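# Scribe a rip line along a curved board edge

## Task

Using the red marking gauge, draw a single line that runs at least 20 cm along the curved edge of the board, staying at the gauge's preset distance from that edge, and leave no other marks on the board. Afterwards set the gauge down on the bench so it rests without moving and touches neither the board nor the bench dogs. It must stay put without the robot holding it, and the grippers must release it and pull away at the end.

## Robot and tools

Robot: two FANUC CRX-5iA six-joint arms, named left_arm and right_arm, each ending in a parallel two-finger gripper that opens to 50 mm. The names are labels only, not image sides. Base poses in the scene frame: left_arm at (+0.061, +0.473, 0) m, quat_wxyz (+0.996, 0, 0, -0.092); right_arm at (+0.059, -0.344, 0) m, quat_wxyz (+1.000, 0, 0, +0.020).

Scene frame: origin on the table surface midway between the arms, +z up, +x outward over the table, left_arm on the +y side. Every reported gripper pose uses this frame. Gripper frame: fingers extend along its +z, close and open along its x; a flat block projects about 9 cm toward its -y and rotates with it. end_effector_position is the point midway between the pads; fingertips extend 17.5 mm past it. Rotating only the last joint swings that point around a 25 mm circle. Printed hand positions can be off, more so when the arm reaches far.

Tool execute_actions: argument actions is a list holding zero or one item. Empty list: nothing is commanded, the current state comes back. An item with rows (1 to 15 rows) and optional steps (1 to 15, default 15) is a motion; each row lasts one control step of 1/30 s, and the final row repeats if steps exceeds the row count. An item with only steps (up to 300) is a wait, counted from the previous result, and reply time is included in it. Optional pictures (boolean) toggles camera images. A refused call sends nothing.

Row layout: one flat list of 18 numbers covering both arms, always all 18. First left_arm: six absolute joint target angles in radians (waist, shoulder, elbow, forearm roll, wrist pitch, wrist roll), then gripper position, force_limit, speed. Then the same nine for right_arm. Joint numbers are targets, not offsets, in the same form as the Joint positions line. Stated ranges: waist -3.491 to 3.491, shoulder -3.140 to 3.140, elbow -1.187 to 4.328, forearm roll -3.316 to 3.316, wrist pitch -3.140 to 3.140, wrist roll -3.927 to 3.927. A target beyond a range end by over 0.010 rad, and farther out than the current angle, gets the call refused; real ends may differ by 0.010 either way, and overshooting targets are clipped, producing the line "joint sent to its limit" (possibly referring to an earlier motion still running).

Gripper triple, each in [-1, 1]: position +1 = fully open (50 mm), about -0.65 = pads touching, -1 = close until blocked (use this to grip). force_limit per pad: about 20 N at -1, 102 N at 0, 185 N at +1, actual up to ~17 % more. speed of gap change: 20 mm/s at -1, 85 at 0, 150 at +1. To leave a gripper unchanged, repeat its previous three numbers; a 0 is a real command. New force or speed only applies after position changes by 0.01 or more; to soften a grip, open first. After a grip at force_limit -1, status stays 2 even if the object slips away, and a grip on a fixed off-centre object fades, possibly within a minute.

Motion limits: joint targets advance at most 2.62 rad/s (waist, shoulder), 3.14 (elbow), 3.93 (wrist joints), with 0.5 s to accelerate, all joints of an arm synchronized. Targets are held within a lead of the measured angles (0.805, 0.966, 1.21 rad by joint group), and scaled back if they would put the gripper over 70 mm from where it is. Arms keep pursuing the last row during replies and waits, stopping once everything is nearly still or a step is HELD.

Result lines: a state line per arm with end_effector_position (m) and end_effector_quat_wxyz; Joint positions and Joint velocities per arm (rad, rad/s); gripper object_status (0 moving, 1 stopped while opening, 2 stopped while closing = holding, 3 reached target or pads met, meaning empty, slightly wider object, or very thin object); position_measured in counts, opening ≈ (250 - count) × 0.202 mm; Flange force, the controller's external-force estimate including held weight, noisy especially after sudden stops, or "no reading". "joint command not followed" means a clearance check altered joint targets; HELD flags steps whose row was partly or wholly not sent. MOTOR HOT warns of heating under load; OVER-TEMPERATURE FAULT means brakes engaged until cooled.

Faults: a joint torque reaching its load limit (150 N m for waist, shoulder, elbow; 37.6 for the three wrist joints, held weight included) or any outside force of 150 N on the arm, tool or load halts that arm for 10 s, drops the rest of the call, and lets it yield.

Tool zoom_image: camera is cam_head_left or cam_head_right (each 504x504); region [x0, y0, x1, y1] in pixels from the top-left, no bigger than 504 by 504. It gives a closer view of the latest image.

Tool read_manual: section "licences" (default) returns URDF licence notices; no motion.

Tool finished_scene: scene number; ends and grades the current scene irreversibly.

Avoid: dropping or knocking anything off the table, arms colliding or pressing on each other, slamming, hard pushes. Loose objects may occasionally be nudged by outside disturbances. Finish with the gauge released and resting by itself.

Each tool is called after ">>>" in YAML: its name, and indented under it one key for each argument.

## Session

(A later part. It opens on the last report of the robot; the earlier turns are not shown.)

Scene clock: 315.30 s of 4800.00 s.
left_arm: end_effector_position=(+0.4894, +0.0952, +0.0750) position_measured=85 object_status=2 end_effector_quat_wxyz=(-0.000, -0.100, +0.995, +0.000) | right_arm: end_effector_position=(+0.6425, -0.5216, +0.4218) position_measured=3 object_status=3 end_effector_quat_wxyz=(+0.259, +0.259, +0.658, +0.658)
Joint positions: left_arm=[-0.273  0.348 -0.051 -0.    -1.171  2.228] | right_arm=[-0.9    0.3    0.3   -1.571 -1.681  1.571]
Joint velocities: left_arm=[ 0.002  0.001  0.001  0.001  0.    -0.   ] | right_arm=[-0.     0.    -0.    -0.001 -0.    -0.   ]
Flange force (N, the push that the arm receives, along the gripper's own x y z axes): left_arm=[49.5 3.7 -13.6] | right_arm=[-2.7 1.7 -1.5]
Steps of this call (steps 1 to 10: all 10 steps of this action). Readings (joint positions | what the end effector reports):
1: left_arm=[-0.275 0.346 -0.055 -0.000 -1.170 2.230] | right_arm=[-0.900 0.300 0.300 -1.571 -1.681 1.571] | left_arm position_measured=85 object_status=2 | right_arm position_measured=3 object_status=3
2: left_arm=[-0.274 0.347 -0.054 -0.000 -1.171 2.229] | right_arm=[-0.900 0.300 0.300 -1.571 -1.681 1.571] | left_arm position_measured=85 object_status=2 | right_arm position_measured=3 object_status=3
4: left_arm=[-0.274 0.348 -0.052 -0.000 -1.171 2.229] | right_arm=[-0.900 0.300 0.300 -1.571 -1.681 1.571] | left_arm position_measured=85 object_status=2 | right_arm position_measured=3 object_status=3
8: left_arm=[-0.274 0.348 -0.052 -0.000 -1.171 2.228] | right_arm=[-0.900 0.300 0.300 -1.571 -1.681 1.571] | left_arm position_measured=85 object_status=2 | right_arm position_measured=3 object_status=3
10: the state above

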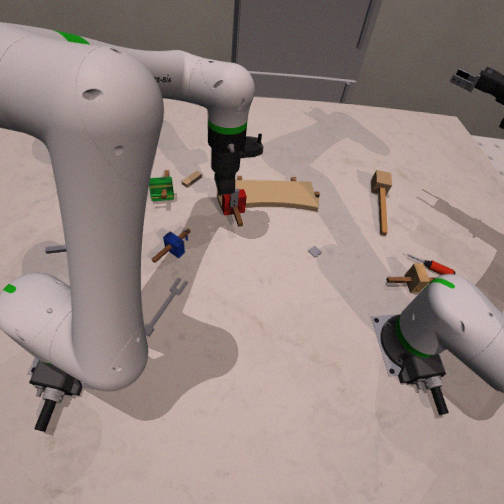

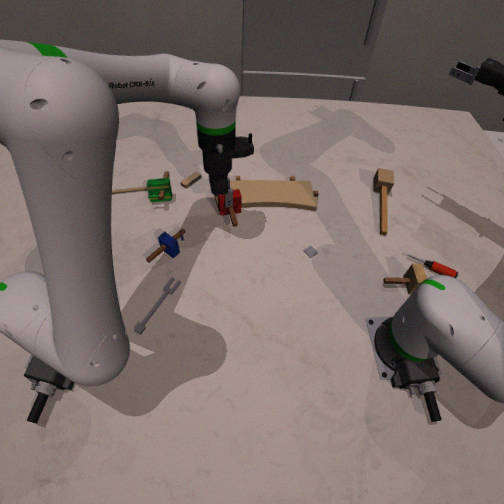

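>>> execute_actions:
  actions:
    - {"rows":[[-0.2764,0.3424,-0.0596,0,-1.1688,2.26,-1,-0.2,-0.7,-0.9,0.3,0.3,-1.571,-1.681,1.571,1,-0.4,0]],"steps":8}
  pictures: false

>>> execute_actions:
  actions:
    - {"rows":[[-0.2753,0.3476,-0.0603,0,-1.1629,2.26,-1,-0.2,-0.7,-0.9,0.3,0.3,-1.571,-1.681,1.571,1,-0.4,0]],"steps":10}
  pictures: false

>>> execute_actions:
  actions:
    - {"rows":[[-0.2753,0.349,-0.0622,0,-1.1596,2.26,-1,-0.2,-0.7,-0.9,0.3,0.3,-1.571,-1.681,1.571,1,-0.4,0]],"steps":10}
  pictures: false

Scene clock: 328.90 s of 4800.00 s.
left_arm: end_effector_position=(+0.4871, +0.0954, +0.0750) position_measured=85 object_status=2 end_effector_quat_wxyz=(+0.000, -0.114, +0.994, -0.000) | right_arm: end_effector_position=(+0.6425, -0.5216, +0.4218) position_measured=3 object_status=3 end_effector_quat_wxyz=(+0.259, +0.259, +0.658, +0.658)
Joint positions: left_arm=[-0.276  0.343 -0.059  0.    -1.168  2.259] | right_arm=[-0.9    0.3    0.3   -1.571 -1.681  1.571]
Joint velocities: left_arm=[-0.002 -0.005 -0.005  0.     0.     0.014] | right_arm=[-0.    -0.     0.    -0.001  0.     0.   ]
Flange force (N, the push that the arm receives, along the gripper's own x y z axes): left_arm=[5.0 0.3 2.0] | right_arm=[-1.6 1.7 -0.3]
Steps of this call (steps 1 to 15: the robot went on to your last target; steps 16 to 90: nothing new was sent; then 10.33 s passed at rest; steps 91 to 98: all 8 steps of this action). Readings (joint positions | what the end effector reports):
91: left_arm=[-0.273 0.348 -0.051 0.000 -1.171 2.229] | right_arm=[-0.900 0.300 0.300 -1.571 -1.681 1.571] | left_arm position_measured=85 object_status=2 | right_arm position_measured=3 object_status=3
92: left_arm=[-0.274 0.347 -0.053 0.000 -1.170 2.235] | right_arm=[-0.900 0.300 0.300 -1.571 -1.681 1.571] | left_arm position_measured=85 object_status=2 | right_arm position_measured=3 object_status=3
94: left_arm=[-0.275 0.344 -0.057 0.000 -1.169 2.251] | right_arm=[-0.900 0.300 0.300 -1.571 -1.681 1.571] | left_arm position_measured=85 object_status=2 | right_arm position_measured=3 object_status=3
98: the state above

Scene clock: 329.23 s of 4800.00 s.
left_arm: end_effector_position=(+0.4879, +0.0953, +0.0720) position_measured=85 object_status=2 end_effector_quat_wxyz=(-0.000, -0.115, +0.993, -0.000) | right_arm: end_effector_position=(+0.6425, -0.5216, +0.4218) position_measured=3 object_status=3 end_effector_quat_wxyz=(+0.259, +0.259, +0.658, +0.658)
Joint positions: left_arm=[-0.275  0.347 -0.06   0.    -1.163  2.26 ] | right_arm=[-0.9    0.3    0.3   -1.571 -1.681  1.571]
Joint velocities: left_arm=[ 0.002  0.    -0.     0.001  0.002 -0.002] | right_arm=[-0.    -0.     0.001  0.001  0.001  0.001]
Flange force (N, the push that the arm receives, along the gripper's own x y z axes): left_arm=[18.7 4.5 -5.7] | right_arm=[-2.7 2.0 -0.9]
Steps of this call (steps 1 to 10: all 10 steps of this action). Readings (joint positions | what the end effector reports):
1: left_arm=[-0.276 0.343 -0.059 0.000 -1.168 2.259] | right_arm=[-0.900 0.300 0.300 -1.571 -1.681 1.571] | left_arm position_measured=85 object_status=2 | right_arm position_measured=3 object_status=3
2: left_arm=[-0.276 0.344 -0.060 0.000 -1.167 2.260] | right_arm=[-0.900 0.300 0.300 -1.571 -1.681 1.571] | left_arm position_measured=85 object_status=2 | right_arm position_measured=3 object_status=3
4: left_arm=[-0.276 0.346 -0.060 0.000 -1.164 2.260] | right_arm=[-0.900 0.300 0.300 -1.571 -1.681 1.571] | left_arm position_measured=85 object_status=2 | right_arm position_measured=3 object_status=3
8: left_arm=[-0.276 0.347 -0.060 0.000 -1.163 2.260] | right_arm=[-0.900 0.300 0.300 -1.571 -1.681 1.571] | left_arm position_measured=85 object_status=2 | right_arm position_measured=3 object_status=3
10: the state above

Scene clock: 329.57 s of 4800.00 s.
left_arm: end_effector_position=(+0.4880, +0.0953, +0.0704) position_measured=85 object_status=2 end_effector_quat_wxyz=(-0.000, -0.115, +0.993, -0.000) | right_arm: end_effector_position=(+0.6425, -0.5216, +0.4218) position_measured=3 object_status=3 end_effector_quat_wxyz=(+0.259, +0.259, +0.658, +0.658)
Joint positions: left_arm=[-0.275  0.349 -0.062  0.    -1.16   2.26 ] | right_arm=[-0.9    0.3    0.3   -1.571 -1.681  1.571]
Joint velocities: left_arm=[ 0.003  0.    -0.001  0.     0.001  0.001] | right_arm=[-0.    -0.     0.001 -0.    -0.     0.001]
Flange force (N, the push that the arm receives, along the gripper's own x y z axes): left_arm=[21.8 4.3 -6.5] | right_arm=[-1.3 1.9 -1.2]
Steps of this call (steps 1 to 10: all 10 steps of this action). Readings (joint positions | what the end effector reports):
1: left_arm=[-0.275 0.348 -0.060 0.000 -1.163 2.260] | right_arm=[-0.900 0.300 0.300 -1.571 -1.681 1.571] | left_arm position_measured=85 object_status=2 | right_arm position_measured=3 object_status=3
2: left_arm=[-0.275 0.348 -0.061 0.000 -1.162 2.260] | right_arm=[-0.900 0.300 0.300 -1.571 -1.681 1.571] | left_arm position_measured=85 object_status=2 | right_arm position_measured=3 object_status=3
4: left_arm=[-0.275 0.349 -0.062 0.000 -1.160 2.260] | right_arm=[-0.900 0.300 0.300 -1.571 -1.681 1.571] | left_arm position_measured=85 object_status=2 | right_arm position_measured=3 object_status=3
8: left_arm=[-0.275 0.349 -0.062 0.000 -1.160 2.260] | right_arm=[-0.900 0.300 0.300 -1.571 -1.681 1.571] | left_arm position_measured=85 object_status=2 | right_arm position_measured=3 object_status=3
10: the state above

>>> execute_actions:
  actions:
    - {"rows":[[-0.2753,0.3504,-0.0641,0,-1.1563,2.26,-1,-0.2,-0.7,-0.9,0.3,0.3,-1.571,-1.681,1.571,1,-0.4,0]],"steps":10}
  pictures: false

>>> execute_actions:
  actions:
    - {"rows":[[-0.2753,0.3514,-0.0654,0,-1.154,2.26,-1,-0.2,-0.7,-0.9,0.3,0.3,-1.571,-1.681,1.571,1,-0.4,0]],"steps":10}
  pictures: false

Scene clock: 337.73 s of 4800.00 s.
left_arm: end_effector_position=(+0.4879, +0.0954, +0.0689) position_measured=85 object_status=2 end_effector_quat_wxyz=(+0.000, -0.115, +0.993, +0.000) | right_arm: end_effector_position=(+0.6425, -0.5216, +0.4218) position_measured=3 object_status=3 end_effector_quat_wxyz=(+0.259, +0.259, +0.658, +0.658)
Joint positions: left_arm=[-0.275  0.35  -0.064 -0.    -1.156  2.26 ] | right_arm=[-0.9    0.3    0.3   -1.571 -1.681  1.571]
Joint velocities: left_arm=[-0.     0.002  0.    -0.001  0.001 -0.   ] | right_arm=[-0.     0.     0.     0.    -0.    -0.001]
Flange force (N, the push that the arm receives, along the gripper's own x y z axes): left_arm=[21.7 3.5 -7.1] | right_arm=[-3.2 2.4 -1.4]
Steps of this call (steps 1 to 15: the robot went on to your last target; steps 16 to 90: nothing new was sent; then 4.83 s passed at rest; steps 91 to 100: all 10 steps of this action). Readings (joint positions | what the end effector reports):
91: left_arm=[-0.275 0.349 -0.062 -0.000 -1.159 2.260] | right_arm=[-0.900 0.300 0.300 -1.571 -1.681 1.571] | left_arm position_measured=85 object_status=2 | right_arm position_measured=3 object_status=3
92: left_arm=[-0.275 0.350 -0.063 -0.000 -1.158 2.260] | right_arm=[-0.900 0.300 0.300 -1.571 -1.681 1.571] | left_arm position_measured=85 object_status=2 | right_arm position_measured=3 object_status=3
94: left_arm=[-0.275 0.350 -0.064 -0.000 -1.157 2.260] | right_arm=[-0.900 0.300 0.300 -1.571 -1.681 1.571] | left_arm position_measured=85 object_status=2 | right_arm position_measured=3 object_status=3
98: left_arm=[-0.275 0.350 -0.064 -0.000 -1.156 2.260] | right_arm=[-0.900 0.300 0.300 -1.571 -1.681 1.571] | left_arm position_measured=85 object_status=2 | right_arm position_measured=3 object_status=3
100: the state above

Scene clock: 338.07 s of 4800.00 s.
left_arm: end_effector_position=(+0.4879, +0.0954, +0.0679) position_measured=85 object_status=2 end_effector_quat_wxyz=(+0.000, -0.115, +0.993, +0.000) | right_arm: end_effector_position=(+0.6425, -0.5216, +0.4218) position_measured=3 object_status=3 end_effector_quat_wxyz=(+0.259, +0.259, +0.658, +0.658)
Joint positions: left_arm=[-0.275  0.351 -0.065 -0.    -1.154  2.26 ] | right_arm=[-0.9    0.3    0.3   -1.571 -1.681  1.571]
Joint velocities: left_arm=[ 0.     0.001 -0.     0.     0.    -0.001] | right_arm=[-0.     0.     0.001 -0.    -0.001 -0.001]
Flange force (N, the push that the arm receives, along the gripper's own x y z axes): left_arm=[21.4 3.4 -5.9] | right_arm=[-4.3 3.3 -1.2]
Steps of this call (steps 1 to 10: all 10 steps of this action). Readings (joint positions | what the end effector reports):
1: left_arm=[-0.275 0.350 -0.064 -0.000 -1.156 2.260] | right_arm=[-0.900 0.300 0.300 -1.571 -1.681 1.571] | left_arm position_measured=85 object_status=2 | right_arm position_measured=3 object_status=3
2: left_arm=[-0.275 0.351 -0.065 -0.000 -1.155 2.260] | right_arm=[-0.900 0.300 0.300 -1.571 -1.681 1.571] | left_arm position_measured=85 object_status=2 | right_arm position_measured=3 object_status=3
4: left_arm=[-0.275 0.351 -0.065 -0.000 -1.155 2.260] | right_arm=[-0.900 0.300 0.300 -1.571 -1.681 1.571] | left_arm position_measured=85 object_status=2 | right_arm position_measured=3 object_status=3
8: left_arm=[-0.275 0.351 -0.065 -0.000 -1.154 2.260] | right_arm=[-0.900 0.300 0.300 -1.571 -1.681 1.571] | left_arm position_measured=85 object_status=2 | right_arm position_measured=3 object_status=3
10: the state above

>>> execute_actions:
  actions:
    - {"rows":[[-0.2753,0.3524,-0.0666,0,-1.1518,2.26,-1,-0.2,-0.7,-0.9,0.3,0.3,-1.571,-1.681,1.571,1,-0.4,0]],"steps":10}
  pictures: false

>>> execute_actions:
  actions:
    - {"rows":[[-0.2753,0.3533,-0.0678,0,-1.1497,2.26,-1,-0.2,-0.7,-0.9,0.3,0.3,-1.571,-1.681,1.571,1,-0.4,0]],"steps":10}
  pictures: false

Scene clock: 345.57 s of 4800.00 s.
left_arm: end_effector_position=(+0.4880, +0.0954, +0.0669) position_measured=85 object_status=2 end_effector_quat_wxyz=(+0.000, -0.115, +0.993, -0.000) | right_arm: end_effector_position=(+0.6425, -0.5216, +0.4218) position_measured=3 object_status=3 end_effector_quat_wxyz=(+0.259, +0.259, +0.658, +0.658)
Joint positions: left_arm=[-0.275  0.352 -0.067 -0.    -1.152  2.26 ] | right_arm=[-0.9    0.3    0.3   -1.571 -1.681  1.571]
Joint velocities: left_arm=[-0.001  0.001 -0.    -0.001  0.001  0.   ] | right_arm=[ 0.    -0.    -0.    -0.    -0.    -0.001]
Flange force (N, the push that the arm receives, along the gripper's own x y z axes): left_arm=[27.4 5.9 -23.0] | right_arm=[-2.7 2.5 -1.1]
Steps of this call (steps 1 to 15: the robot went on to your last target; steps 16 to 90: nothing new was sent; then 4.17 s passed at rest; steps 91 to 100: all 10 steps of this action). Readings (joint positions | what the end effector reports):
91: left_arm=[-0.275 0.351 -0.066 -0.000 -1.154 2.260] | right_arm=[-0.900 0.300 0.300 -1.571 -1.681 1.571] | left_arm position_measured=85 object_status=2 | right_arm position_measured=3 object_status=3
92: left_arm=[-0.275 0.352 -0.066 -0.000 -1.153 2.260] | right_arm=[-0.900 0.300 0.300 -1.571 -1.681 1.571] | left_arm position_measured=85 object_status=2 | right_arm position_measured=3 object_status=3
94: left_arm=[-0.275 0.352 -0.066 -0.000 -1.152 2.260] | right_arm=[-0.900 0.300 0.300 -1.571 -1.681 1.571] | left_arm position_measured=85 object_status=2 | right_arm position_measured=3 object_status=3
98: left_arm=[-0.275 0.352 -0.067 -0.000 -1.152 2.260] | right_arm=[-0.900 0.300 0.300 -1.571 -1.681 1.571] | left_arm position_measured=85 object_status=2 | right_arm position_measured=3 object_status=3
100: the state above

Scene clock: 345.90 s of 4800.00 s.
left_arm: end_effector_position=(+0.4879, +0.0954, +0.0660) position_measured=85 object_status=2 end_effector_quat_wxyz=(+0.000, -0.115, +0.993, -0.000) | right_arm: end_effector_position=(+0.6425, -0.5216, +0.4218) position_measured=3 object_status=3 end_effector_quat_wxyz=(+0.259, +0.259, +0.658, +0.658)
Joint positions: left_arm=[-0.275  0.353 -0.068 -0.    -1.15   2.26 ] | right_arm=[-0.9    0.3    0.3   -1.571 -1.681  1.571]
Joint velocities: left_arm=[ 0.002 -0.001 -0.    -0.     0.001  0.   ] | right_arm=[ 0.    -0.     0.     0.     0.    -0.001]
Flange force (N, the push that the arm receives, along the gripper's own x y z axes): left_arm=[42.7 11.0 -43.2] | right_arm=[-2.7 2.3 -1.5]
Steps of this call (steps 1 to 10: all 10 steps of this action). Readings (joint positions | what the end effector reports):
1: left_arm=[-0.275 0.352 -0.067 -0.000 -1.152 2.260] | right_arm=[-0.900 0.300 0.300 -1.571 -1.681 1.571] | left_arm position_measured=85 object_status=2 | right_arm position_measured=3 object_status=3
2: left_arm=[-0.275 0.353 -0.067 -0.000 -1.151 2.260] | right_arm=[-0.900 0.300 0.300 -1.571 -1.681 1.571] | left_arm position_measured=85 object_status=2 | right_arm position_measured=3 object_status=3
4: left_arm=[-0.275 0.353 -0.068 -0.000 -1.150 2.260] | right_arm=[-0.900 0.300 0.300 -1.571 -1.681 1.571] | left_arm position_measured=85 object_status=2 | right_arm position_measured=3 object_status=3
8: left_arm=[-0.275 0.353 -0.068 -0.000 -1.150 2.260] | right_arm=[-0.900 0.300 0.300 -1.571 -1.681 1.571] | left_arm position_measured=85 object_status=2 | right_arm position_measured=3 object_status=3
10: the state above

>>> execute_actions:
  actions:
    - {"rows":[[-0.2942,0.3779,-0.0315,0,-1.1614,2.2552,-1,-0.2,-0.7,-0.9,0.3,0.3,-1.571,-1.681,1.571,1,-0.4,0]],"steps":12}
  pictures: false

>>> execute_actions:
  actions:
    - {"rows":[[-0.3128,0.4036,0.0044,0,-1.1716,2.2502,-1,-0.2,-0.7,-0.9,0.3,0.3,-1.571,-1.681,1.571,1,-0.4,0]],"steps":12}
  pictures: false

>>> execute_actions:
  actions:
    - {"rows":[[-0.3312,0.4295,0.0411,0,-1.1824,2.2449,-1,-0.2,-0.7,-0.9,0.3,0.3,-1.571,-1.681,1.571,1,-0.4,0]],"steps":12}
  pictures: false

>>> execute_actions:
  actions:
    - {"rows":[[-0.3495,0.4555,0.0786,0,-1.1939,2.2394,-1,-0.2,-0.7,-0.9,0.3,0.3,-1.571,-1.681,1.571,1,-0.4,0]],"steps":12}

>>> zoom_image:
  camera: "cam_head_right"
  region: [210,150,330,230]

Scene clock: 372.10 s of 4800.00 s.
left_arm: end_effector_position=(+0.4907, +0.0822, +0.0668) position_measured=85 object_status=2 end_effector_quat_wxyz=(-0.000, -0.103, +0.995, +0.000) | right_arm: end_effector_position=(+0.6425, -0.5216, +0.4218) position_measured=3 object_status=3 end_effector_quat_wxyz=(+0.259, +0.259, +0.658, +0.658)
Joint positions: left_arm=[-0.294  0.378 -0.032  0.    -1.161  2.255] | right_arm=[-0.9    0.3    0.3   -1.571 -1.681  1.571]
Joint velocities: left_arm=[-0.004  0.002  0.003 -0.    -0.001 -0.001] | right_arm=[ 0.001  0.     0.    -0.001 -0.     0.   ]
Flange force (N, the push that the arm receives, along the gripper's own x y z axes): left_arm=[37.3 22.3 -1.3] | right_arm=[-0.8 2.2 -1.4]
Steps of this call (steps 1 to 15: the robot went on to your last target; steps 16 to 90: nothing new was sent; then 22.80 s passed at rest; steps 91 to 102: all 12 steps of this action). Readings (joint positions | what the end effector reports):
91: left_arm=[-0.276 0.354 -0.067 0.000 -1.150 2.260] | right_arm=[-0.900 0.300 0.300 -1.571 -1.681 1.571] | left_arm position_measured=85 object_status=2 | right_arm position_measured=3 object_status=3
92: left_arm=[-0.278 0.358 -0.062 0.000 -1.152 2.260] | right_arm=[-0.900 0.300 0.300 -1.571 -1.681 1.571] | left_arm position_measured=85 object_status=2 | right_arm position_measured=3 object_status=3
94: left_arm=[-0.288 0.370 -0.043 0.000 -1.158 2.257] | right_arm=[-0.900 0.300 0.300 -1.571 -1.681 1.571] | left_arm position_measured=85 object_status=2 | right_arm position_measured=3 object_status=3
98: left_arm=[-0.294 0.377 -0.033 -0.000 -1.161 2.255] | right_arm=[-0.900 0.300 0.300 -1.571 -1.681 1.571] | left_arm position_measured=85 object_status=2 | right_arm position_measured=3 object_status=3
102: the state above

Scene clock: 372.50 s of 4800.00 s.
left_arm: end_effector_position=(+0.4934, +0.0687, +0.0669) position_measured=85 object_status=2 end_effector_quat_wxyz=(-0.000, -0.091, +0.996, +0.000) | right_arm: end_effector_position=(+0.6425, -0.5216, +0.4218) position_measured=3 object_status=3 end_effector_quat_wxyz=(+0.259, +0.259, +0.658, +0.658)
Joint positions: left_arm=[-0.313  0.403  0.004  0.    -1.172  2.25 ] | right_arm=[-0.9    0.3    0.3   -1.571 -1.681  1.571]
Joint velocities: left_arm=[-0.002 -0.001  0.002  0.    -0.001  0.   ] | right_arm=[ 0.001 -0.     0.001 -0.    -0.002 -0.001]
Flange force (N, the push that the arm receives, along the gripper's own x y z axes): left_arm=[29.0 11.4 -2.3] | right_arm=[-2.2 2.2 -1.4]
Steps of this call (steps 1 to 12: all 12 steps of this action). Readings (joint positions | what the end effector reports):
1: left_arm=[-0.295 0.379 -0.031 0.000 -1.162 2.255] | right_arm=[-0.900 0.300 0.300 -1.571 -1.681 1.571] | left_arm position_measured=85 object_status=2 | right_arm position_measured=3 object_status=3
2: left_arm=[-0.297 0.382 -0.025 0.000 -1.163 2.254] | right_arm=[-0.900 0.300 0.300 -1.571 -1.681 1.571] | left_arm position_measured=85 object_status=2 | right_arm position_measured=3 object_status=3
4: left_arm=[-0.307 0.396 -0.007 0.000 -1.168 2.252] | right_arm=[-0.900 0.300 0.300 -1.571 -1.681 1.571] | left_arm position_measured=85 object_status=2 | right_arm position_measured=3 object_status=3
8: left_arm=[-0.312 0.403 0.003 0.000 -1.171 2.250] | right_arm=[-0.900 0.300 0.300 -1.571 -1.681 1.571] | left_arm position_measured=85 object_status=2 | right_arm position_measured=3 object_status=3
12: the state above

Scene clock: 372.90 s of 4800.00 s.
left_arm: end_effector_position=(+0.4957, +0.0552, +0.0669) position_measured=85 object_status=2 end_effector_quat_wxyz=(+0.000, -0.079, +0.997, -0.000) | right_arm: end_effector_position=(+0.6425, -0.5216, +0.4218) position_measured=3 object_status=3 end_effector_quat_wxyz=(+0.259, +0.259, +0.658, +0.658)
Joint positions: left_arm=[-0.331  0.429  0.041 -0.    -1.182  2.245] | right_arm=[-0.9    0.3    0.3   -1.571 -1.681  1.571]
Joint velocities: left_arm=[-0.001  0.002  0.002 -0.    -0.001  0.001] | right_arm=[ 0.    -0.     0.     0.    -0.001  0.002]
Flange force (N, the push that the arm receives, along the gripper's own x y z axes): left_arm=[23.7 7.4 -0.4] | right_arm=[-2.3 2.1 -1.0]
Steps of this call (steps 1 to 12: all 12 steps of this action). Readings (joint positions | what the end effector reports):
1: left_arm=[-0.313 0.404 0.005 0.000 -1.172 2.250] | right_arm=[-0.900 0.300 0.300 -1.571 -1.681 1.571] | left_arm position_measured=85 object_status=2 | right_arm position_measured=3 object_status=3
2: left_arm=[-0.316 0.408 0.011 0.000 -1.174 2.249] | right_arm=[-0.900 0.300 0.300 -1.571 -1.681 1.571] | left_arm position_measured=85 object_status=2 | right_arm position_measured=3 object_status=3
4: left_arm=[-0.325 0.421 0.030 0.000 -1.179 2.247] | right_arm=[-0.900 0.300 0.300 -1.571 -1.681 1.571] | left_arm position_measured=85 object_status=2 | right_arm position_measured=3 object_status=3
8: left_arm=[-0.331 0.429 0.040 0.000 -1.182 2.245] | right_arm=[-0.900 0.300 0.300 -1.571 -1.681 1.571] | left_arm position_measured=85 object_status=2 | right_arm position_measured=3 object_status=3
12: the state above

Scene clock: 373.30 s of 4800.00 s.
left_arm: end_effector_position=(+0.4977, +0.0414, +0.0669) position_measured=85 object_status=2 end_effector_quat_wxyz=(+0.000, -0.067, +0.998, -0.000) | right_arm: end_effector_position=(+0.6425, -0.5216, +0.4218) position_measured=3 object_status=3 end_effector_quat_wxyz=(+0.259, +0.259, +0.658, +0.658)
Joint positions: left_arm=[-0.349  0.455  0.078  0.    -1.194  2.239] | right_arm=[-0.9    0.3    0.3   -1.571 -1.681  1.571]
Joint velocities: left_arm=[-0.002  0.001  0.003  0.001 -0.001  0.001] | right_arm=[ 0.  0.  0.  0. -0. -0.]
Flange force (N, the push that the arm receives, along the gripper's own x y z axes): left_arm=[24.9 10.8 -0.6] | right_arm=[-2.4 2.4 -1.3]
Steps of this call (steps 1 to 12: all 12 steps of this action). Readings (joint positions | what the end effector reports):
1: left_arm=[-0.331 0.430 0.042 0.000 -1.183 2.245] | right_arm=[-0.900 0.300 0.300 -1.571 -1.681 1.571] | left_arm position_measured=85 object_status=2 | right_arm position_measured=3 object_status=3
2: left_arm=[-0.334 0.434 0.047 0.000 -1.185 2.244] | right_arm=[-0.900 0.300 0.300 -1.571 -1.681 1.571] | left_arm position_measured=85 object_status=2 | right_arm position_measured=3 object_status=3
4: left_arm=[-0.344 0.447 0.067 0.000 -1.190 2.241] | right_arm=[-0.900 0.300 0.300 -1.571 -1.681 1.571] | left_arm position_measured=85 object_status=2 | right_arm position_measured=3 object_status=3
8: left_arm=[-0.349 0.455 0.077 -0.000 -1.194 2.240] | right_arm=[-0.900 0.300 0.300 -1.571 -1.681 1.571] | left_arm position_measured=85 object_status=2 | right_arm position_measured=3 object_status=3
12: the state above

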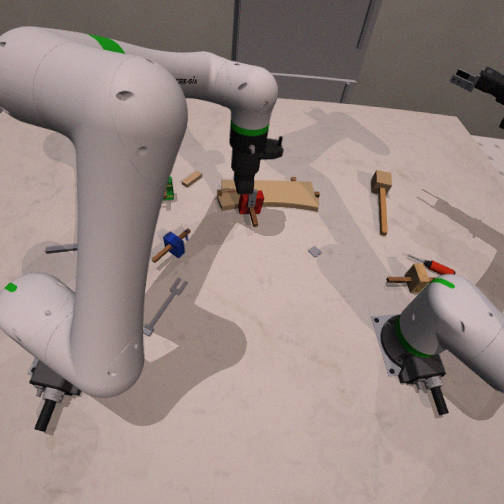

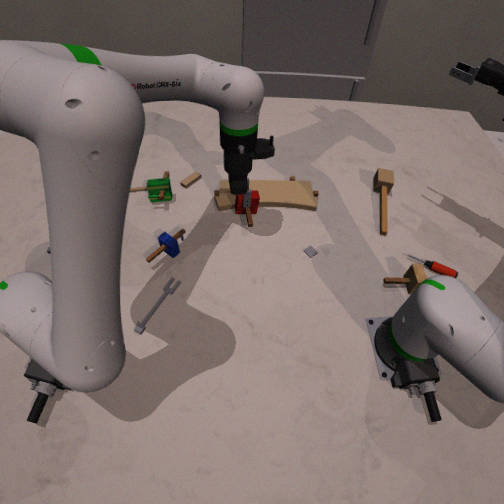

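Region (210, 150, 330, 230) of cam_head_right's 504x504 image, scaled by 4.200, with more detail than that image has.

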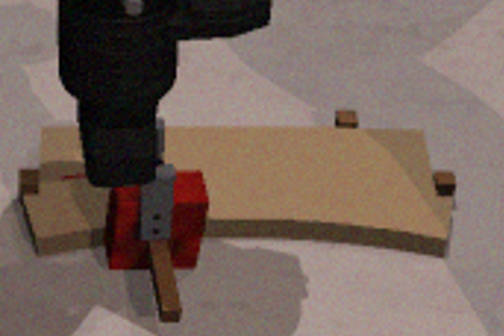

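>>> execute_actions:
  actions:
    - {"rows":[[-0.3312,0.4301,0.0402,0,-1.1809,2.2449,-1,-0.2,-0.7,-0.9,0.3,0.3,-1.571,-1.681,1.571,1,-0.4,0]],"steps":12}
  pictures: false

>>> execute_actions:
  actions:
    - {"rows":[[-0.3128,0.4042,0.0035,0,-1.1701,2.2502,-1,-0.2,-0.7,-0.9,0.3,0.3,-1.571,-1.681,1.571,1,-0.4,0]],"steps":12}
  pictures: false

>>> execute_actions:
  actions:
    - {"rows":[[-0.2942,0.3785,-0.0324,0,-1.1599,2.2552,-1,-0.2,-0.7,-0.9,0.3,0.3,-1.571,-1.681,1.571,1,-0.4,0]],"steps":12}
  pictures: false

>>> execute_actions:
  actions:
    - {"rows":[[-0.2753,0.353,-0.0675,0,-1.1503,2.26,-1,-0.2,-0.7,-0.9,0.3,0.3,-1.571,-1.681,1.571,1,-0.4,0]],"steps":12}

>>> zoom_image:
  camera: "cam_head_right"
  region: [210,160,280,220]

Scene clock: 384.87 s of 4800.00 s.
left_arm: end_effector_position=(+0.4957, +0.0550, +0.0663) position_measured=85 object_status=2 end_effector_quat_wxyz=(+0.000, -0.079, +0.997, -0.000) | right_arm: end_effector_position=(+0.6425, -0.5216, +0.4218) position_measured=3 object_status=3 end_effector_quat_wxyz=(+0.259, +0.259, +0.658, +0.658)
Joint positions: left_arm=[-0.331  0.43   0.04   0.    -1.181  2.245] | right_arm=[-0.9    0.3    0.3   -1.571 -1.681  1.571]
Joint velocities: left_arm=[ 0.003 -0.004 -0.003  0.     0.     0.   ] | right_arm=[-0.     0.     0.     0.     0.001 -0.   ]
Flange force (N, the push that the arm receives, along the gripper's own x y z axes): left_arm=[26.7 -15.4 -7.3] | right_arm=[-0.7 2.0 -1.6]
Steps of this call (steps 1 to 15: the robot went on to your last target; steps 16 to 90: nothing new was sent; then 8.17 s passed at rest; steps 91 to 102: all 12 steps of this action). Readings (joint positions | what the end effector reports):
91: left_arm=[-0.349 0.455 0.078 0.000 -1.194 2.239] | right_arm=[-0.900 0.300 0.300 -1.571 -1.681 1.571] | left_arm position_measured=85 object_status=2 | right_arm position_measured=3 object_status=3
92: left_arm=[-0.347 0.452 0.073 0.000 -1.191 2.240] | right_arm=[-0.900 0.300 0.300 -1.571 -1.681 1.571] | left_arm position_measured=85 object_status=2 | right_arm position_measured=3 object_status=3
94: left_arm=[-0.338 0.439 0.053 0.000 -1.185 2.243] | right_arm=[-0.900 0.300 0.300 -1.571 -1.681 1.571] | left_arm position_measured=85 object_status=2 | right_arm position_measured=3 object_status=3
98: left_arm=[-0.332 0.431 0.042 0.000 -1.181 2.245] | right_arm=[-0.900 0.300 0.300 -1.571 -1.681 1.571] | left_arm position_measured=85 object_status=2 | right_arm position_measured=3 object_status=3
102: the state above

Scene clock: 385.27 s of 4800.00 s.
left_arm: end_effector_position=(+0.4933, +0.0686, +0.0663) position_measured=85 object_status=2 end_effector_quat_wxyz=(-0.000, -0.091, +0.996, -0.000) | right_arm: end_effector_position=(+0.6425, -0.5216, +0.4218) position_measured=3 object_status=3 end_effector_quat_wxyz=(+0.259, +0.259, +0.658, +0.658)
Joint positions: left_arm=[-0.313  0.404  0.004  0.    -1.17   2.25 ] | right_arm=[-0.9    0.3    0.3   -1.571 -1.681  1.571]
Joint velocities: left_arm=[ 0.002 -0.002 -0.002  0.001  0.001  0.   ] | right_arm=[-0.    -0.     0.     0.001 -0.001 -0.   ]
Flange force (N, the push that the arm receives, along the gripper's own x y z axes): left_arm=[28.6 -10.4 -9.1] | right_arm=[-3.7 1.8 -1.4]
Steps of this call (steps 1 to 12: all 12 steps of this action). Readings (joint positions | what the end effector reports):
1: left_arm=[-0.331 0.430 0.040 0.000 -1.181 2.245] | right_arm=[-0.900 0.300 0.300 -1.571 -1.681 1.571] | left_arm position_measured=85 object_status=2 | right_arm position_measured=3 object_status=3
2: left_arm=[-0.328 0.426 0.034 0.000 -1.179 2.246] | right_arm=[-0.900 0.300 0.300 -1.571 -1.681 1.571] | left_arm position_measured=85 object_status=2 | right_arm position_measured=3 object_status=3
4: left_arm=[-0.319 0.412 0.015 0.000 -1.174 2.249] | right_arm=[-0.900 0.300 0.300 -1.571 -1.681 1.571] | left_arm position_measured=85 object_status=2 | right_arm position_measured=3 object_status=3
8: left_arm=[-0.313 0.405 0.005 0.000 -1.170 2.250] | right_arm=[-0.900 0.300 0.300 -1.571 -1.681 1.571] | left_arm position_measured=85 object_status=2 | right_arm position_measured=3 object_status=3
12: the state above

Scene clock: 385.67 s of 4800.00 s.
left_arm: end_effector_position=(+0.4907, +0.0820, +0.0662) position_measured=85 object_status=2 end_effector_quat_wxyz=(-0.000, -0.103, +0.995, -0.000) | right_arm: end_effector_position=(+0.6425, -0.5216, +0.4218) position_measured=3 object_status=3 end_effector_quat_wxyz=(+0.259, +0.259, +0.658, +0.658)
Joint positions: left_arm=[-0.294  0.379 -0.032  0.    -1.16   2.255] | right_arm=[-0.9    0.3    0.3   -1.571 -1.681  1.571]
Joint velocities: left_arm=[ 0.002 -0.002 -0.003  0.     0.001  0.001] | right_arm=[ 0.     0.     0.    -0.001  0.     0.   ]
Flange force (N, the push that the arm receives, along the gripper's own x y z axes): left_arm=[29.5 -19.5 -7.1] | right_arm=[-2.7 1.9 -1.4]
Steps of this call (steps 1 to 12: all 12 steps of this action). Readings (joint positions | what the end effector reports):
1: left_arm=[-0.312 0.404 0.003 0.000 -1.170 2.250] | right_arm=[-0.900 0.300 0.300 -1.571 -1.681 1.571] | left_arm position_measured=85 object_status=2 | right_arm position_measured=3 object_status=3
2: left_arm=[-0.310 0.400 -0.003 0.000 -1.168 2.251] | right_arm=[-0.900 0.300 0.300 -1.571 -1.681 1.571] | left_arm position_measured=85 object_status=2 | right_arm position_measured=3 object_status=3
4: left_arm=[-0.300 0.387 -0.021 0.000 -1.163 2.254] | right_arm=[-0.900 0.300 0.300 -1.571 -1.681 1.571] | left_arm position_measured=85 object_status=2 | right_arm position_measured=3 object_status=3
8: left_arm=[-0.295 0.379 -0.031 0.000 -1.160 2.255] | right_arm=[-0.900 0.300 0.300 -1.571 -1.681 1.571] | left_arm position_measured=85 object_status=2 | right_arm position_measured=3 object_status=3
12: the state above

Scene clock: 386.07 s of 4800.00 s.
left_arm: end_effector_position=(+0.4879, +0.0953, +0.0662) position_measured=85 object_status=2 end_effector_quat_wxyz=(-0.000, -0.115, +0.993, -0.000) | right_arm: end_effector_position=(+0.6425, -0.5216, +0.4218) position_measured=3 object_status=3 end_effector_quat_wxyz=(+0.259, +0.259, +0.658, +0.658)
Joint positions: left_arm=[-0.275  0.353 -0.067  0.    -1.15   2.26 ] | right_arm=[-0.9    0.3    0.3   -1.571 -1.681  1.571]
Joint velocities: left_arm=[ 0.003 -0.002 -0.001 -0.     0.     0.   ] | right_arm=[ 0.     0.    -0.    -0.001 -0.    -0.   ]
Flange force (N, the push that the arm receives, along the gripper's own x y z axes): left_arm=[30.5 -15.6 -10.0] | right_arm=[-2.6 1.8 -2.2]
Steps of this call (steps 1 to 12: all 12 steps of this action). Readings (joint positions | what the end effector reports):
1: left_arm=[-0.294 0.378 -0.033 0.000 -1.160 2.255] | right_arm=[-0.900 0.300 0.300 -1.571 -1.681 1.571] | left_arm position_measured=85 object_status=2 | right_arm position_measured=3 object_status=3
2: left_arm=[-0.291 0.374 -0.039 0.000 -1.158 2.256] | right_arm=[-0.900 0.300 0.300 -1.571 -1.681 1.571] | left_arm position_measured=85 object_status=2 | right_arm position_measured=3 object_status=3
4: left_arm=[-0.281 0.361 -0.057 0.000 -1.153 2.259] | right_arm=[-0.900 0.300 0.300 -1.571 -1.681 1.571] | left_arm position_measured=85 object_status=2 | right_arm position_measured=3 object_status=3
8: left_arm=[-0.276 0.354 -0.066 0.000 -1.151 2.260] | right_arm=[-0.900 0.300 0.300 -1.571 -1.681 1.571] | left_arm position_measured=85 object_status=2 | right_arm position_measured=3 object_status=3
12: the state above

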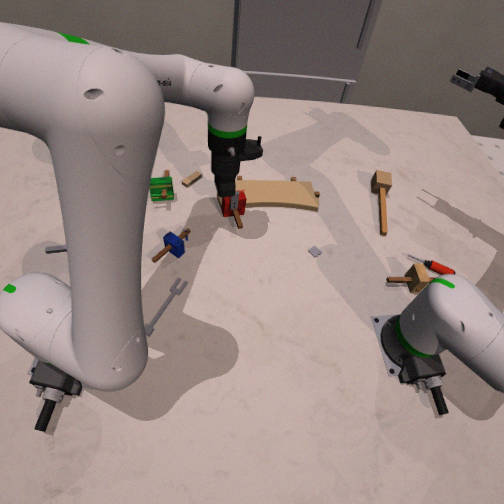

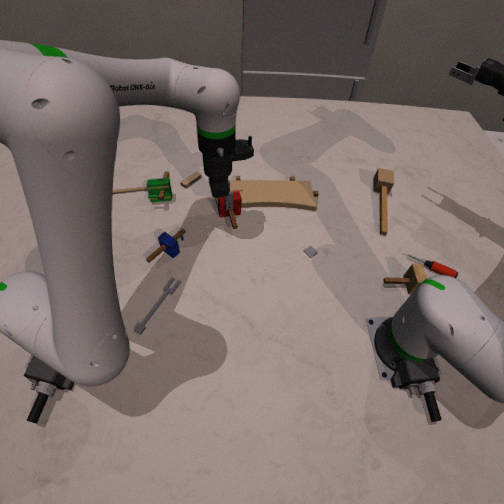

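Region (210, 160, 280, 220) of cam_head_right's 504x504 image, scaled by 7.200, with more detail than that image has; it fills the top 432 rows of this view, and the rest is white.

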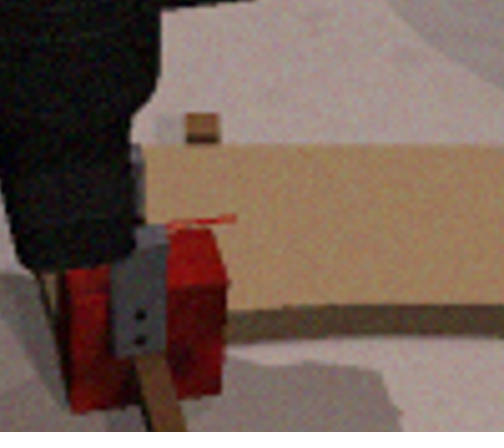

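>>> execute_actions:
  actions:
    - {"rows":[[-0.3128,0.4044,0.0032,0,-1.1696,2.2502,-1,-0.2,-0.7,-0.9,0.3,0.3,-1.571,-1.681,1.571,1,-0.4,0]],"steps":14}
  pictures: false

>>> execute_actions:
  actions:
    - {"rows":[[-0.3495,0.4563,0.0773,0,-1.1918,2.2394,-1,-0.2,-0.7,-0.9,0.3,0.3,-1.571,-1.681,1.571,1,-0.4,0]],"steps":14}
  pictures: false

>>> execute_actions:
  actions:
    - {"rows":[[-0.3675,0.4825,0.1156,0,-1.2039,2.2336,-1,-0.2,-0.7,-0.9,0.3,0.3,-1.571,-1.681,1.571,1,-0.4,0]],"steps":12}
  pictures: false

>>> execute_actions:
  actions:
    - {"rows":[[-0.3853,0.5088,0.1547,0,-1.2167,2.2277,-1,-0.2,-0.7,-0.9,0.3,0.3,-1.571,-1.681,1.571,1,-0.4,0]],"steps":12}
  pictures: false

>>> execute_actions:
  actions:
    - {"rows":[[-0.4028,0.5353,0.1945,0,-1.23,2.2214,-1,-0.2,-0.7,-0.9,0.3,0.3,-1.571,-1.681,1.571,1,-0.4,0]],"steps":12}
  pictures: false

>>> execute_actions:
  actions:
    - {"rows":[[-0.4202,0.5619,0.2351,0,-1.244,2.215,-1,-0.2,-0.7,-0.9,0.3,0.3,-1.571,-1.681,1.571,1,-0.4,0]],"steps":12}

>>> zoom_image:
  camera: "cam_head_right"
  region: [210,160,280,220]

Scene clock: 406.80 s of 4800.00 s.
left_arm: end_effector_position=(+0.4933, +0.0688, +0.0660) position_measured=85 object_status=2 end_effector_quat_wxyz=(+0.000, -0.091, +0.996, +0.000) | right_arm: end_effector_position=(+0.6425, -0.5216, +0.4218) position_measured=3 object_status=3 end_effector_quat_wxyz=(+0.259, +0.259, +0.658, +0.658)
Joint positions: left_arm=[-0.313  0.404  0.003 -0.    -1.17   2.25 ] | right_arm=[-0.9    0.3    0.3   -1.571 -1.681  1.571]
Joint velocities: left_arm=[-0.001  0.001  0.002  0.    -0.001  0.001] | right_arm=[-0.     0.001 -0.     0.    -0.002  0.001]
Flange force (N, the push that the arm receives, along the gripper's own x y z axes): left_arm=[38.8 26.9 -18.9] | right_arm=[-1.8 2.3 -0.6]
Steps of this call (steps 1 to 15: the robot went on to your last target; steps 16 to 90: nothing new was sent; then 17.27 s passed at rest; steps 91 to 104: all 14 steps of this action). Readings (joint positions | what the end effector reports):
91: left_arm=[-0.275 0.353 -0.067 -0.000 -1.150 2.260] | right_arm=[-0.900 0.300 0.300 -1.571 -1.681 1.571] | left_arm position_measured=85 object_status=2 | right_arm position_measured=3 object_status=3
92: left_arm=[-0.278 0.357 -0.062 -0.001 -1.153 2.260] | right_arm=[-0.900 0.300 0.300 -1.571 -1.681 1.571] | left_arm position_measured=85 object_status=2 | right_arm position_measured=3 object_status=3
94: left_arm=[-0.294 0.378 -0.032 -0.001 -1.161 2.256] | right_arm=[-0.900 0.300 0.300 -1.571 -1.681 1.571] | left_arm position_measured=85 object_status=2 | right_arm position_measured=3 object_status=3
98: left_arm=[-0.311 0.403 0.001 -0.000 -1.169 2.251] | right_arm=[-0.900 0.300 0.300 -1.571 -1.681 1.571] | left_arm position_measured=85 object_status=2 | right_arm position_measured=3 object_status=3
104: the state above

Scene clock: 407.27 s of 4800.00 s.
left_arm: end_effector_position=(+0.4977, +0.0414, +0.0660) position_measured=85 object_status=2 end_effector_quat_wxyz=(-0.000, -0.067, +0.998, -0.000) | right_arm: end_effector_position=(+0.6425, -0.5216, +0.4218) position_measured=3 object_status=3 end_effector_quat_wxyz=(+0.259, +0.259, +0.658, +0.658)
Joint positions: left_arm=[-0.349  0.456  0.077  0.    -1.192  2.239] | right_arm=[-0.9    0.3    0.3   -1.571 -1.681  1.571]
Joint velocities: left_arm=[-0.001  0.001  0.002 -0.    -0.     0.   ] | right_arm=[ 0.    -0.     0.     0.001  0.001 -0.001]
Flange force (N, the push that the arm receives, along the gripper's own x y z axes): left_arm=[30.3 18.2 -17.4] | right_arm=[-0.5 1.8 -0.5]
Steps of this call (steps 1 to 14: all 14 steps of this action). Readings (joint positions | what the end effector reports):
1: left_arm=[-0.313 0.405 0.004 -0.000 -1.170 2.250] | right_arm=[-0.900 0.300 0.300 -1.571 -1.681 1.571] | left_arm position_measured=85 object_status=2 | right_arm position_measured=3 object_status=3
2: left_arm=[-0.316 0.409 0.010 -0.000 -1.172 2.249] | right_arm=[-0.900 0.300 0.300 -1.571 -1.681 1.571] | left_arm position_measured=85 object_status=2 | right_arm position_measured=3 object_status=3
4: left_arm=[-0.331 0.430 0.039 -0.000 -1.180 2.245] | right_arm=[-0.900 0.300 0.300 -1.571 -1.681 1.571] | left_arm position_measured=85 object_status=2 | right_arm position_measured=3 object_status=3
8: left_arm=[-0.348 0.455 0.075 0.000 -1.191 2.240] | right_arm=[-0.900 0.300 0.300 -1.571 -1.681 1.571] | left_arm position_measured=85 object_status=2 | right_arm position_measured=3 object_status=3
14: the state above

Scene clock: 407.67 s of 4800.00 s.
left_arm: end_effector_position=(+0.4995, +0.0276, +0.0660) position_measured=85 object_status=2 end_effector_quat_wxyz=(-0.000, -0.056, +0.998, -0.000) | right_arm: end_effector_position=(+0.6425, -0.5216, +0.4218) position_measured=3 object_status=3 end_effector_quat_wxyz=(+0.259, +0.259, +0.658, +0.658)
Joint positions: left_arm=[-0.367  0.482  0.115  0.    -1.204  2.234] | right_arm=[-0.9    0.3    0.3   -1.571 -1.681  1.571]
Joint velocities: left_arm=[-0.001  0.003  0.002  0.    -0.001 -0.002] | right_arm=[ 0.     0.    -0.     0.001 -0.    -0.   ]
Flange force (N, the push that the arm receives, along the gripper's own x y z axes): left_arm=[30.1 21.5 -18.9] | right_arm=[-2.3 2.2 -1.5]
Steps of this call (steps 1 to 12: all 12 steps of this action). Readings (joint positions | what the end effector reports):
1: left_arm=[-0.350 0.457 0.078 0.000 -1.192 2.239] | right_arm=[-0.900 0.300 0.300 -1.571 -1.681 1.571] | left_arm position_measured=85 object_status=2 | right_arm position_measured=3 object_status=3
2: left_arm=[-0.352 0.461 0.084 0.000 -1.194 2.238] | right_arm=[-0.900 0.300 0.300 -1.571 -1.681 1.571] | left_arm position_measured=85 object_status=2 | right_arm position_measured=3 object_status=3
4: left_arm=[-0.362 0.474 0.103 0.000 -1.200 2.235] | right_arm=[-0.900 0.300 0.300 -1.571 -1.681 1.571] | left_arm position_measured=85 object_status=2 | right_arm position_measured=3 object_status=3
8: left_arm=[-0.367 0.482 0.114 0.000 -1.204 2.234] | right_arm=[-0.900 0.300 0.300 -1.571 -1.681 1.571] | left_arm position_measured=85 object_status=2 | right_arm position_measured=3 object_status=3
12: the state above

Scene clock: 408.07 s of 4800.00 s.
left_arm: end_effector_position=(+0.5009, +0.0137, +0.0660) position_measured=85 object_status=2 end_effector_quat_wxyz=(-0.000, -0.044, +0.999, -0.000) | right_arm: end_effector_position=(+0.6425, -0.5216, +0.4218) position_measured=3 object_status=3 end_effector_quat_wxyz=(+0.259, +0.259, +0.658, +0.658)
Joint positions: left_arm=[-0.385  0.509  0.155  0.    -1.217  2.228] | right_arm=[-0.9    0.3    0.3   -1.571 -1.681  1.571]
Joint velocities: left_arm=[ 0.     0.     0.002  0.    -0.001  0.001] | right_arm=[ 0.     0.     0.    -0.     0.001 -0.   ]
Flange force (N, the push that the arm receives, along the gripper's own x y z axes): left_arm=[32.9 21.3 -24.0] | right_arm=[-0.9 2.0 -1.1]
Steps of this call (steps 1 to 12: all 12 steps of this action). Readings (joint positions | what the end effector reports):
1: left_arm=[-0.368 0.483 0.116 0.000 -1.204 2.234] | right_arm=[-0.900 0.300 0.300 -1.571 -1.681 1.571] | left_arm position_measured=85 object_status=2 | right_arm position_measured=3 object_status=3
2: left_arm=[-0.370 0.487 0.122 0.000 -1.206 2.233] | right_arm=[-0.900 0.300 0.300 -1.571 -1.681 1.571] | left_arm position_measured=85 object_status=2 | right_arm position_measured=3 object_status=3
4: left_arm=[-0.380 0.500 0.142 0.000 -1.212 2.230] | right_arm=[-0.900 0.300 0.300 -1.571 -1.681 1.571] | left_arm position_measured=85 object_status=2 | right_arm position_measured=3 object_status=3
8: left_arm=[-0.385 0.508 0.154 0.000 -1.216 2.228] | right_arm=[-0.900 0.300 0.300 -1.571 -1.681 1.571] | left_arm position_measured=85 object_status=2 | right_arm position_measured=3 object_status=3
12: the state above

Scene clock: 408.47 s of 4800.00 s.
left_arm: end_effector_position=(+0.5021, -0.0002, +0.0660) position_measured=85 object_status=2 end_effector_quat_wxyz=(-0.000, -0.032, +0.999, -0.000) | right_arm: end_effector_position=(+0.6425, -0.5216, +0.4218) position_measured=3 object_status=3 end_effector_quat_wxyz=(+0.259, +0.259, +0.658, +0.658)
Joint positions: left_arm=[-0.403  0.535  0.194  0.    -1.23   2.221] | right_arm=[-0.9    0.3    0.3   -1.571 -1.681  1.571]
Joint velocities: left_arm=[-0.002  0.002  0.003  0.    -0.001  0.   ] | right_arm=[ 0.    -0.    -0.001  0.    -0.001 -0.001]
Flange force (N, the push that the arm receives, along the gripper's own x y z axes): left_arm=[42.2 30.4 -28.0] | right_arm=[-3.3 2.1 -0.8]
Steps of this call (steps 1 to 12: all 12 steps of this action). Readings (joint positions | what the end effector reports):
1: left_arm=[-0.386 0.509 0.155 0.000 -1.217 2.228] | right_arm=[-0.900 0.300 0.300 -1.571 -1.681 1.571] | left_arm position_measured=85 object_status=2 | right_arm position_measured=3 object_status=3
2: left_arm=[-0.388 0.513 0.161 0.000 -1.219 2.227] | right_arm=[-0.900 0.300 0.300 -1.571 -1.681 1.571] | left_arm position_measured=85 object_status=2 | right_arm position_measured=3 object_status=3
4: left_arm=[-0.397 0.526 0.181 0.000 -1.225 2.223] | right_arm=[-0.900 0.300 0.300 -1.571 -1.681 1.571] | left_arm position_measured=85 object_status=2 | right_arm position_measured=3 object_status=3
8: left_arm=[-0.402 0.534 0.193 0.000 -1.230 2.222] | right_arm=[-0.900 0.300 0.300 -1.571 -1.681 1.571] | left_arm position_measured=85 object_status=2 | right_arm position_measured=3 object_status=3
12: the state above

Scene clock: 408.87 s of 4800.00 s.
left_arm: end_effector_position=(+0.5030, -0.0142, +0.0659) position_measured=85 object_status=2 end_effector_quat_wxyz=(+0.000, -0.020, +1.000, +0.000) | right_arm: end_effector_position=(+0.6425, -0.5216, +0.4218) position_measured=3 object_status=3 end_effector_quat_wxyz=(+0.259, +0.259, +0.658, +0.658)
Joint positions: left_arm=[-0.42   0.562  0.235 -0.    -1.244  2.215] | right_arm=[-0.9    0.3    0.3   -1.571 -1.681  1.571]
Joint velocities: left_arm=[-0.001  0.     0.003  0.001 -0.001 -0.   ] | right_arm=[-0.     0.001  0.001  0.     0.    -0.   ]
Flange force (N, the push that the arm receives, along the gripper's own x y z axes): left_arm=[42.8 33.1 -36.2] | right_arm=[-2.7 2.2 -1.0]
Steps of this call (steps 1 to 12: all 12 steps of this action). Readings (joint positions | what the end effector reports):
1: left_arm=[-0.403 0.536 0.195 -0.000 -1.230 2.221] | right_arm=[-0.900 0.300 0.300 -1.571 -1.681 1.571] | left_arm position_measured=85 object_status=2 | right_arm position_measured=3 object_status=3
2: left_arm=[-0.405 0.539 0.201 -0.000 -1.232 2.220] | right_arm=[-0.900 0.300 0.300 -1.571 -1.681 1.571] | left_arm position_measured=85 object_status=2 | right_arm position_measured=3 object_status=3
4: left_arm=[-0.414 0.553 0.221 -0.000 -1.239 2.217] | right_arm=[-0.900 0.300 0.300 -1.571 -1.681 1.571] | left_arm position_measured=85 object_status=2 | right_arm position_measured=3 object_status=3
8: left_arm=[-0.420 0.561 0.234 -0.000 -1.244 2.215] | right_arm=[-0.900 0.300 0.300 -1.571 -1.681 1.571] | left_arm position_measured=85 object_status=2 | right_arm position_measured=3 object_status=3
12: the state above

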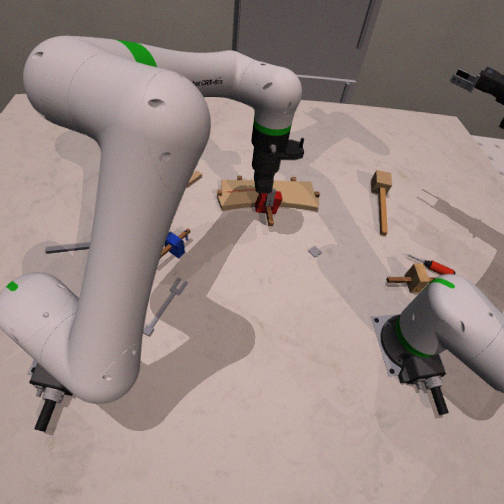

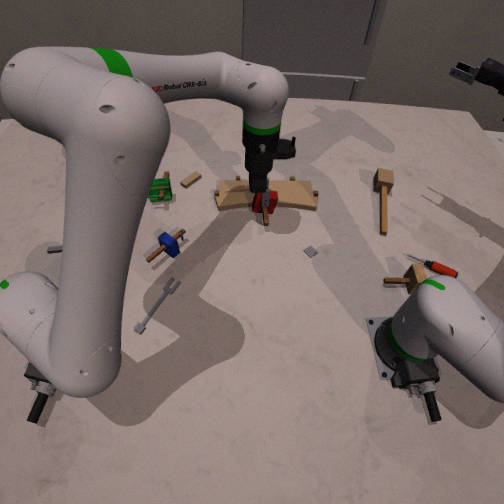

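Region (210, 160, 280, 220) of cam_head_right's 504x504 image, scaled by 7.200, with more detail than that image has; it fills the top 432 rows of this view, and the rest is white.

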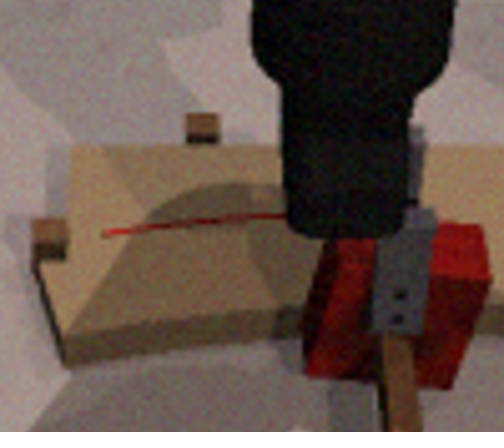

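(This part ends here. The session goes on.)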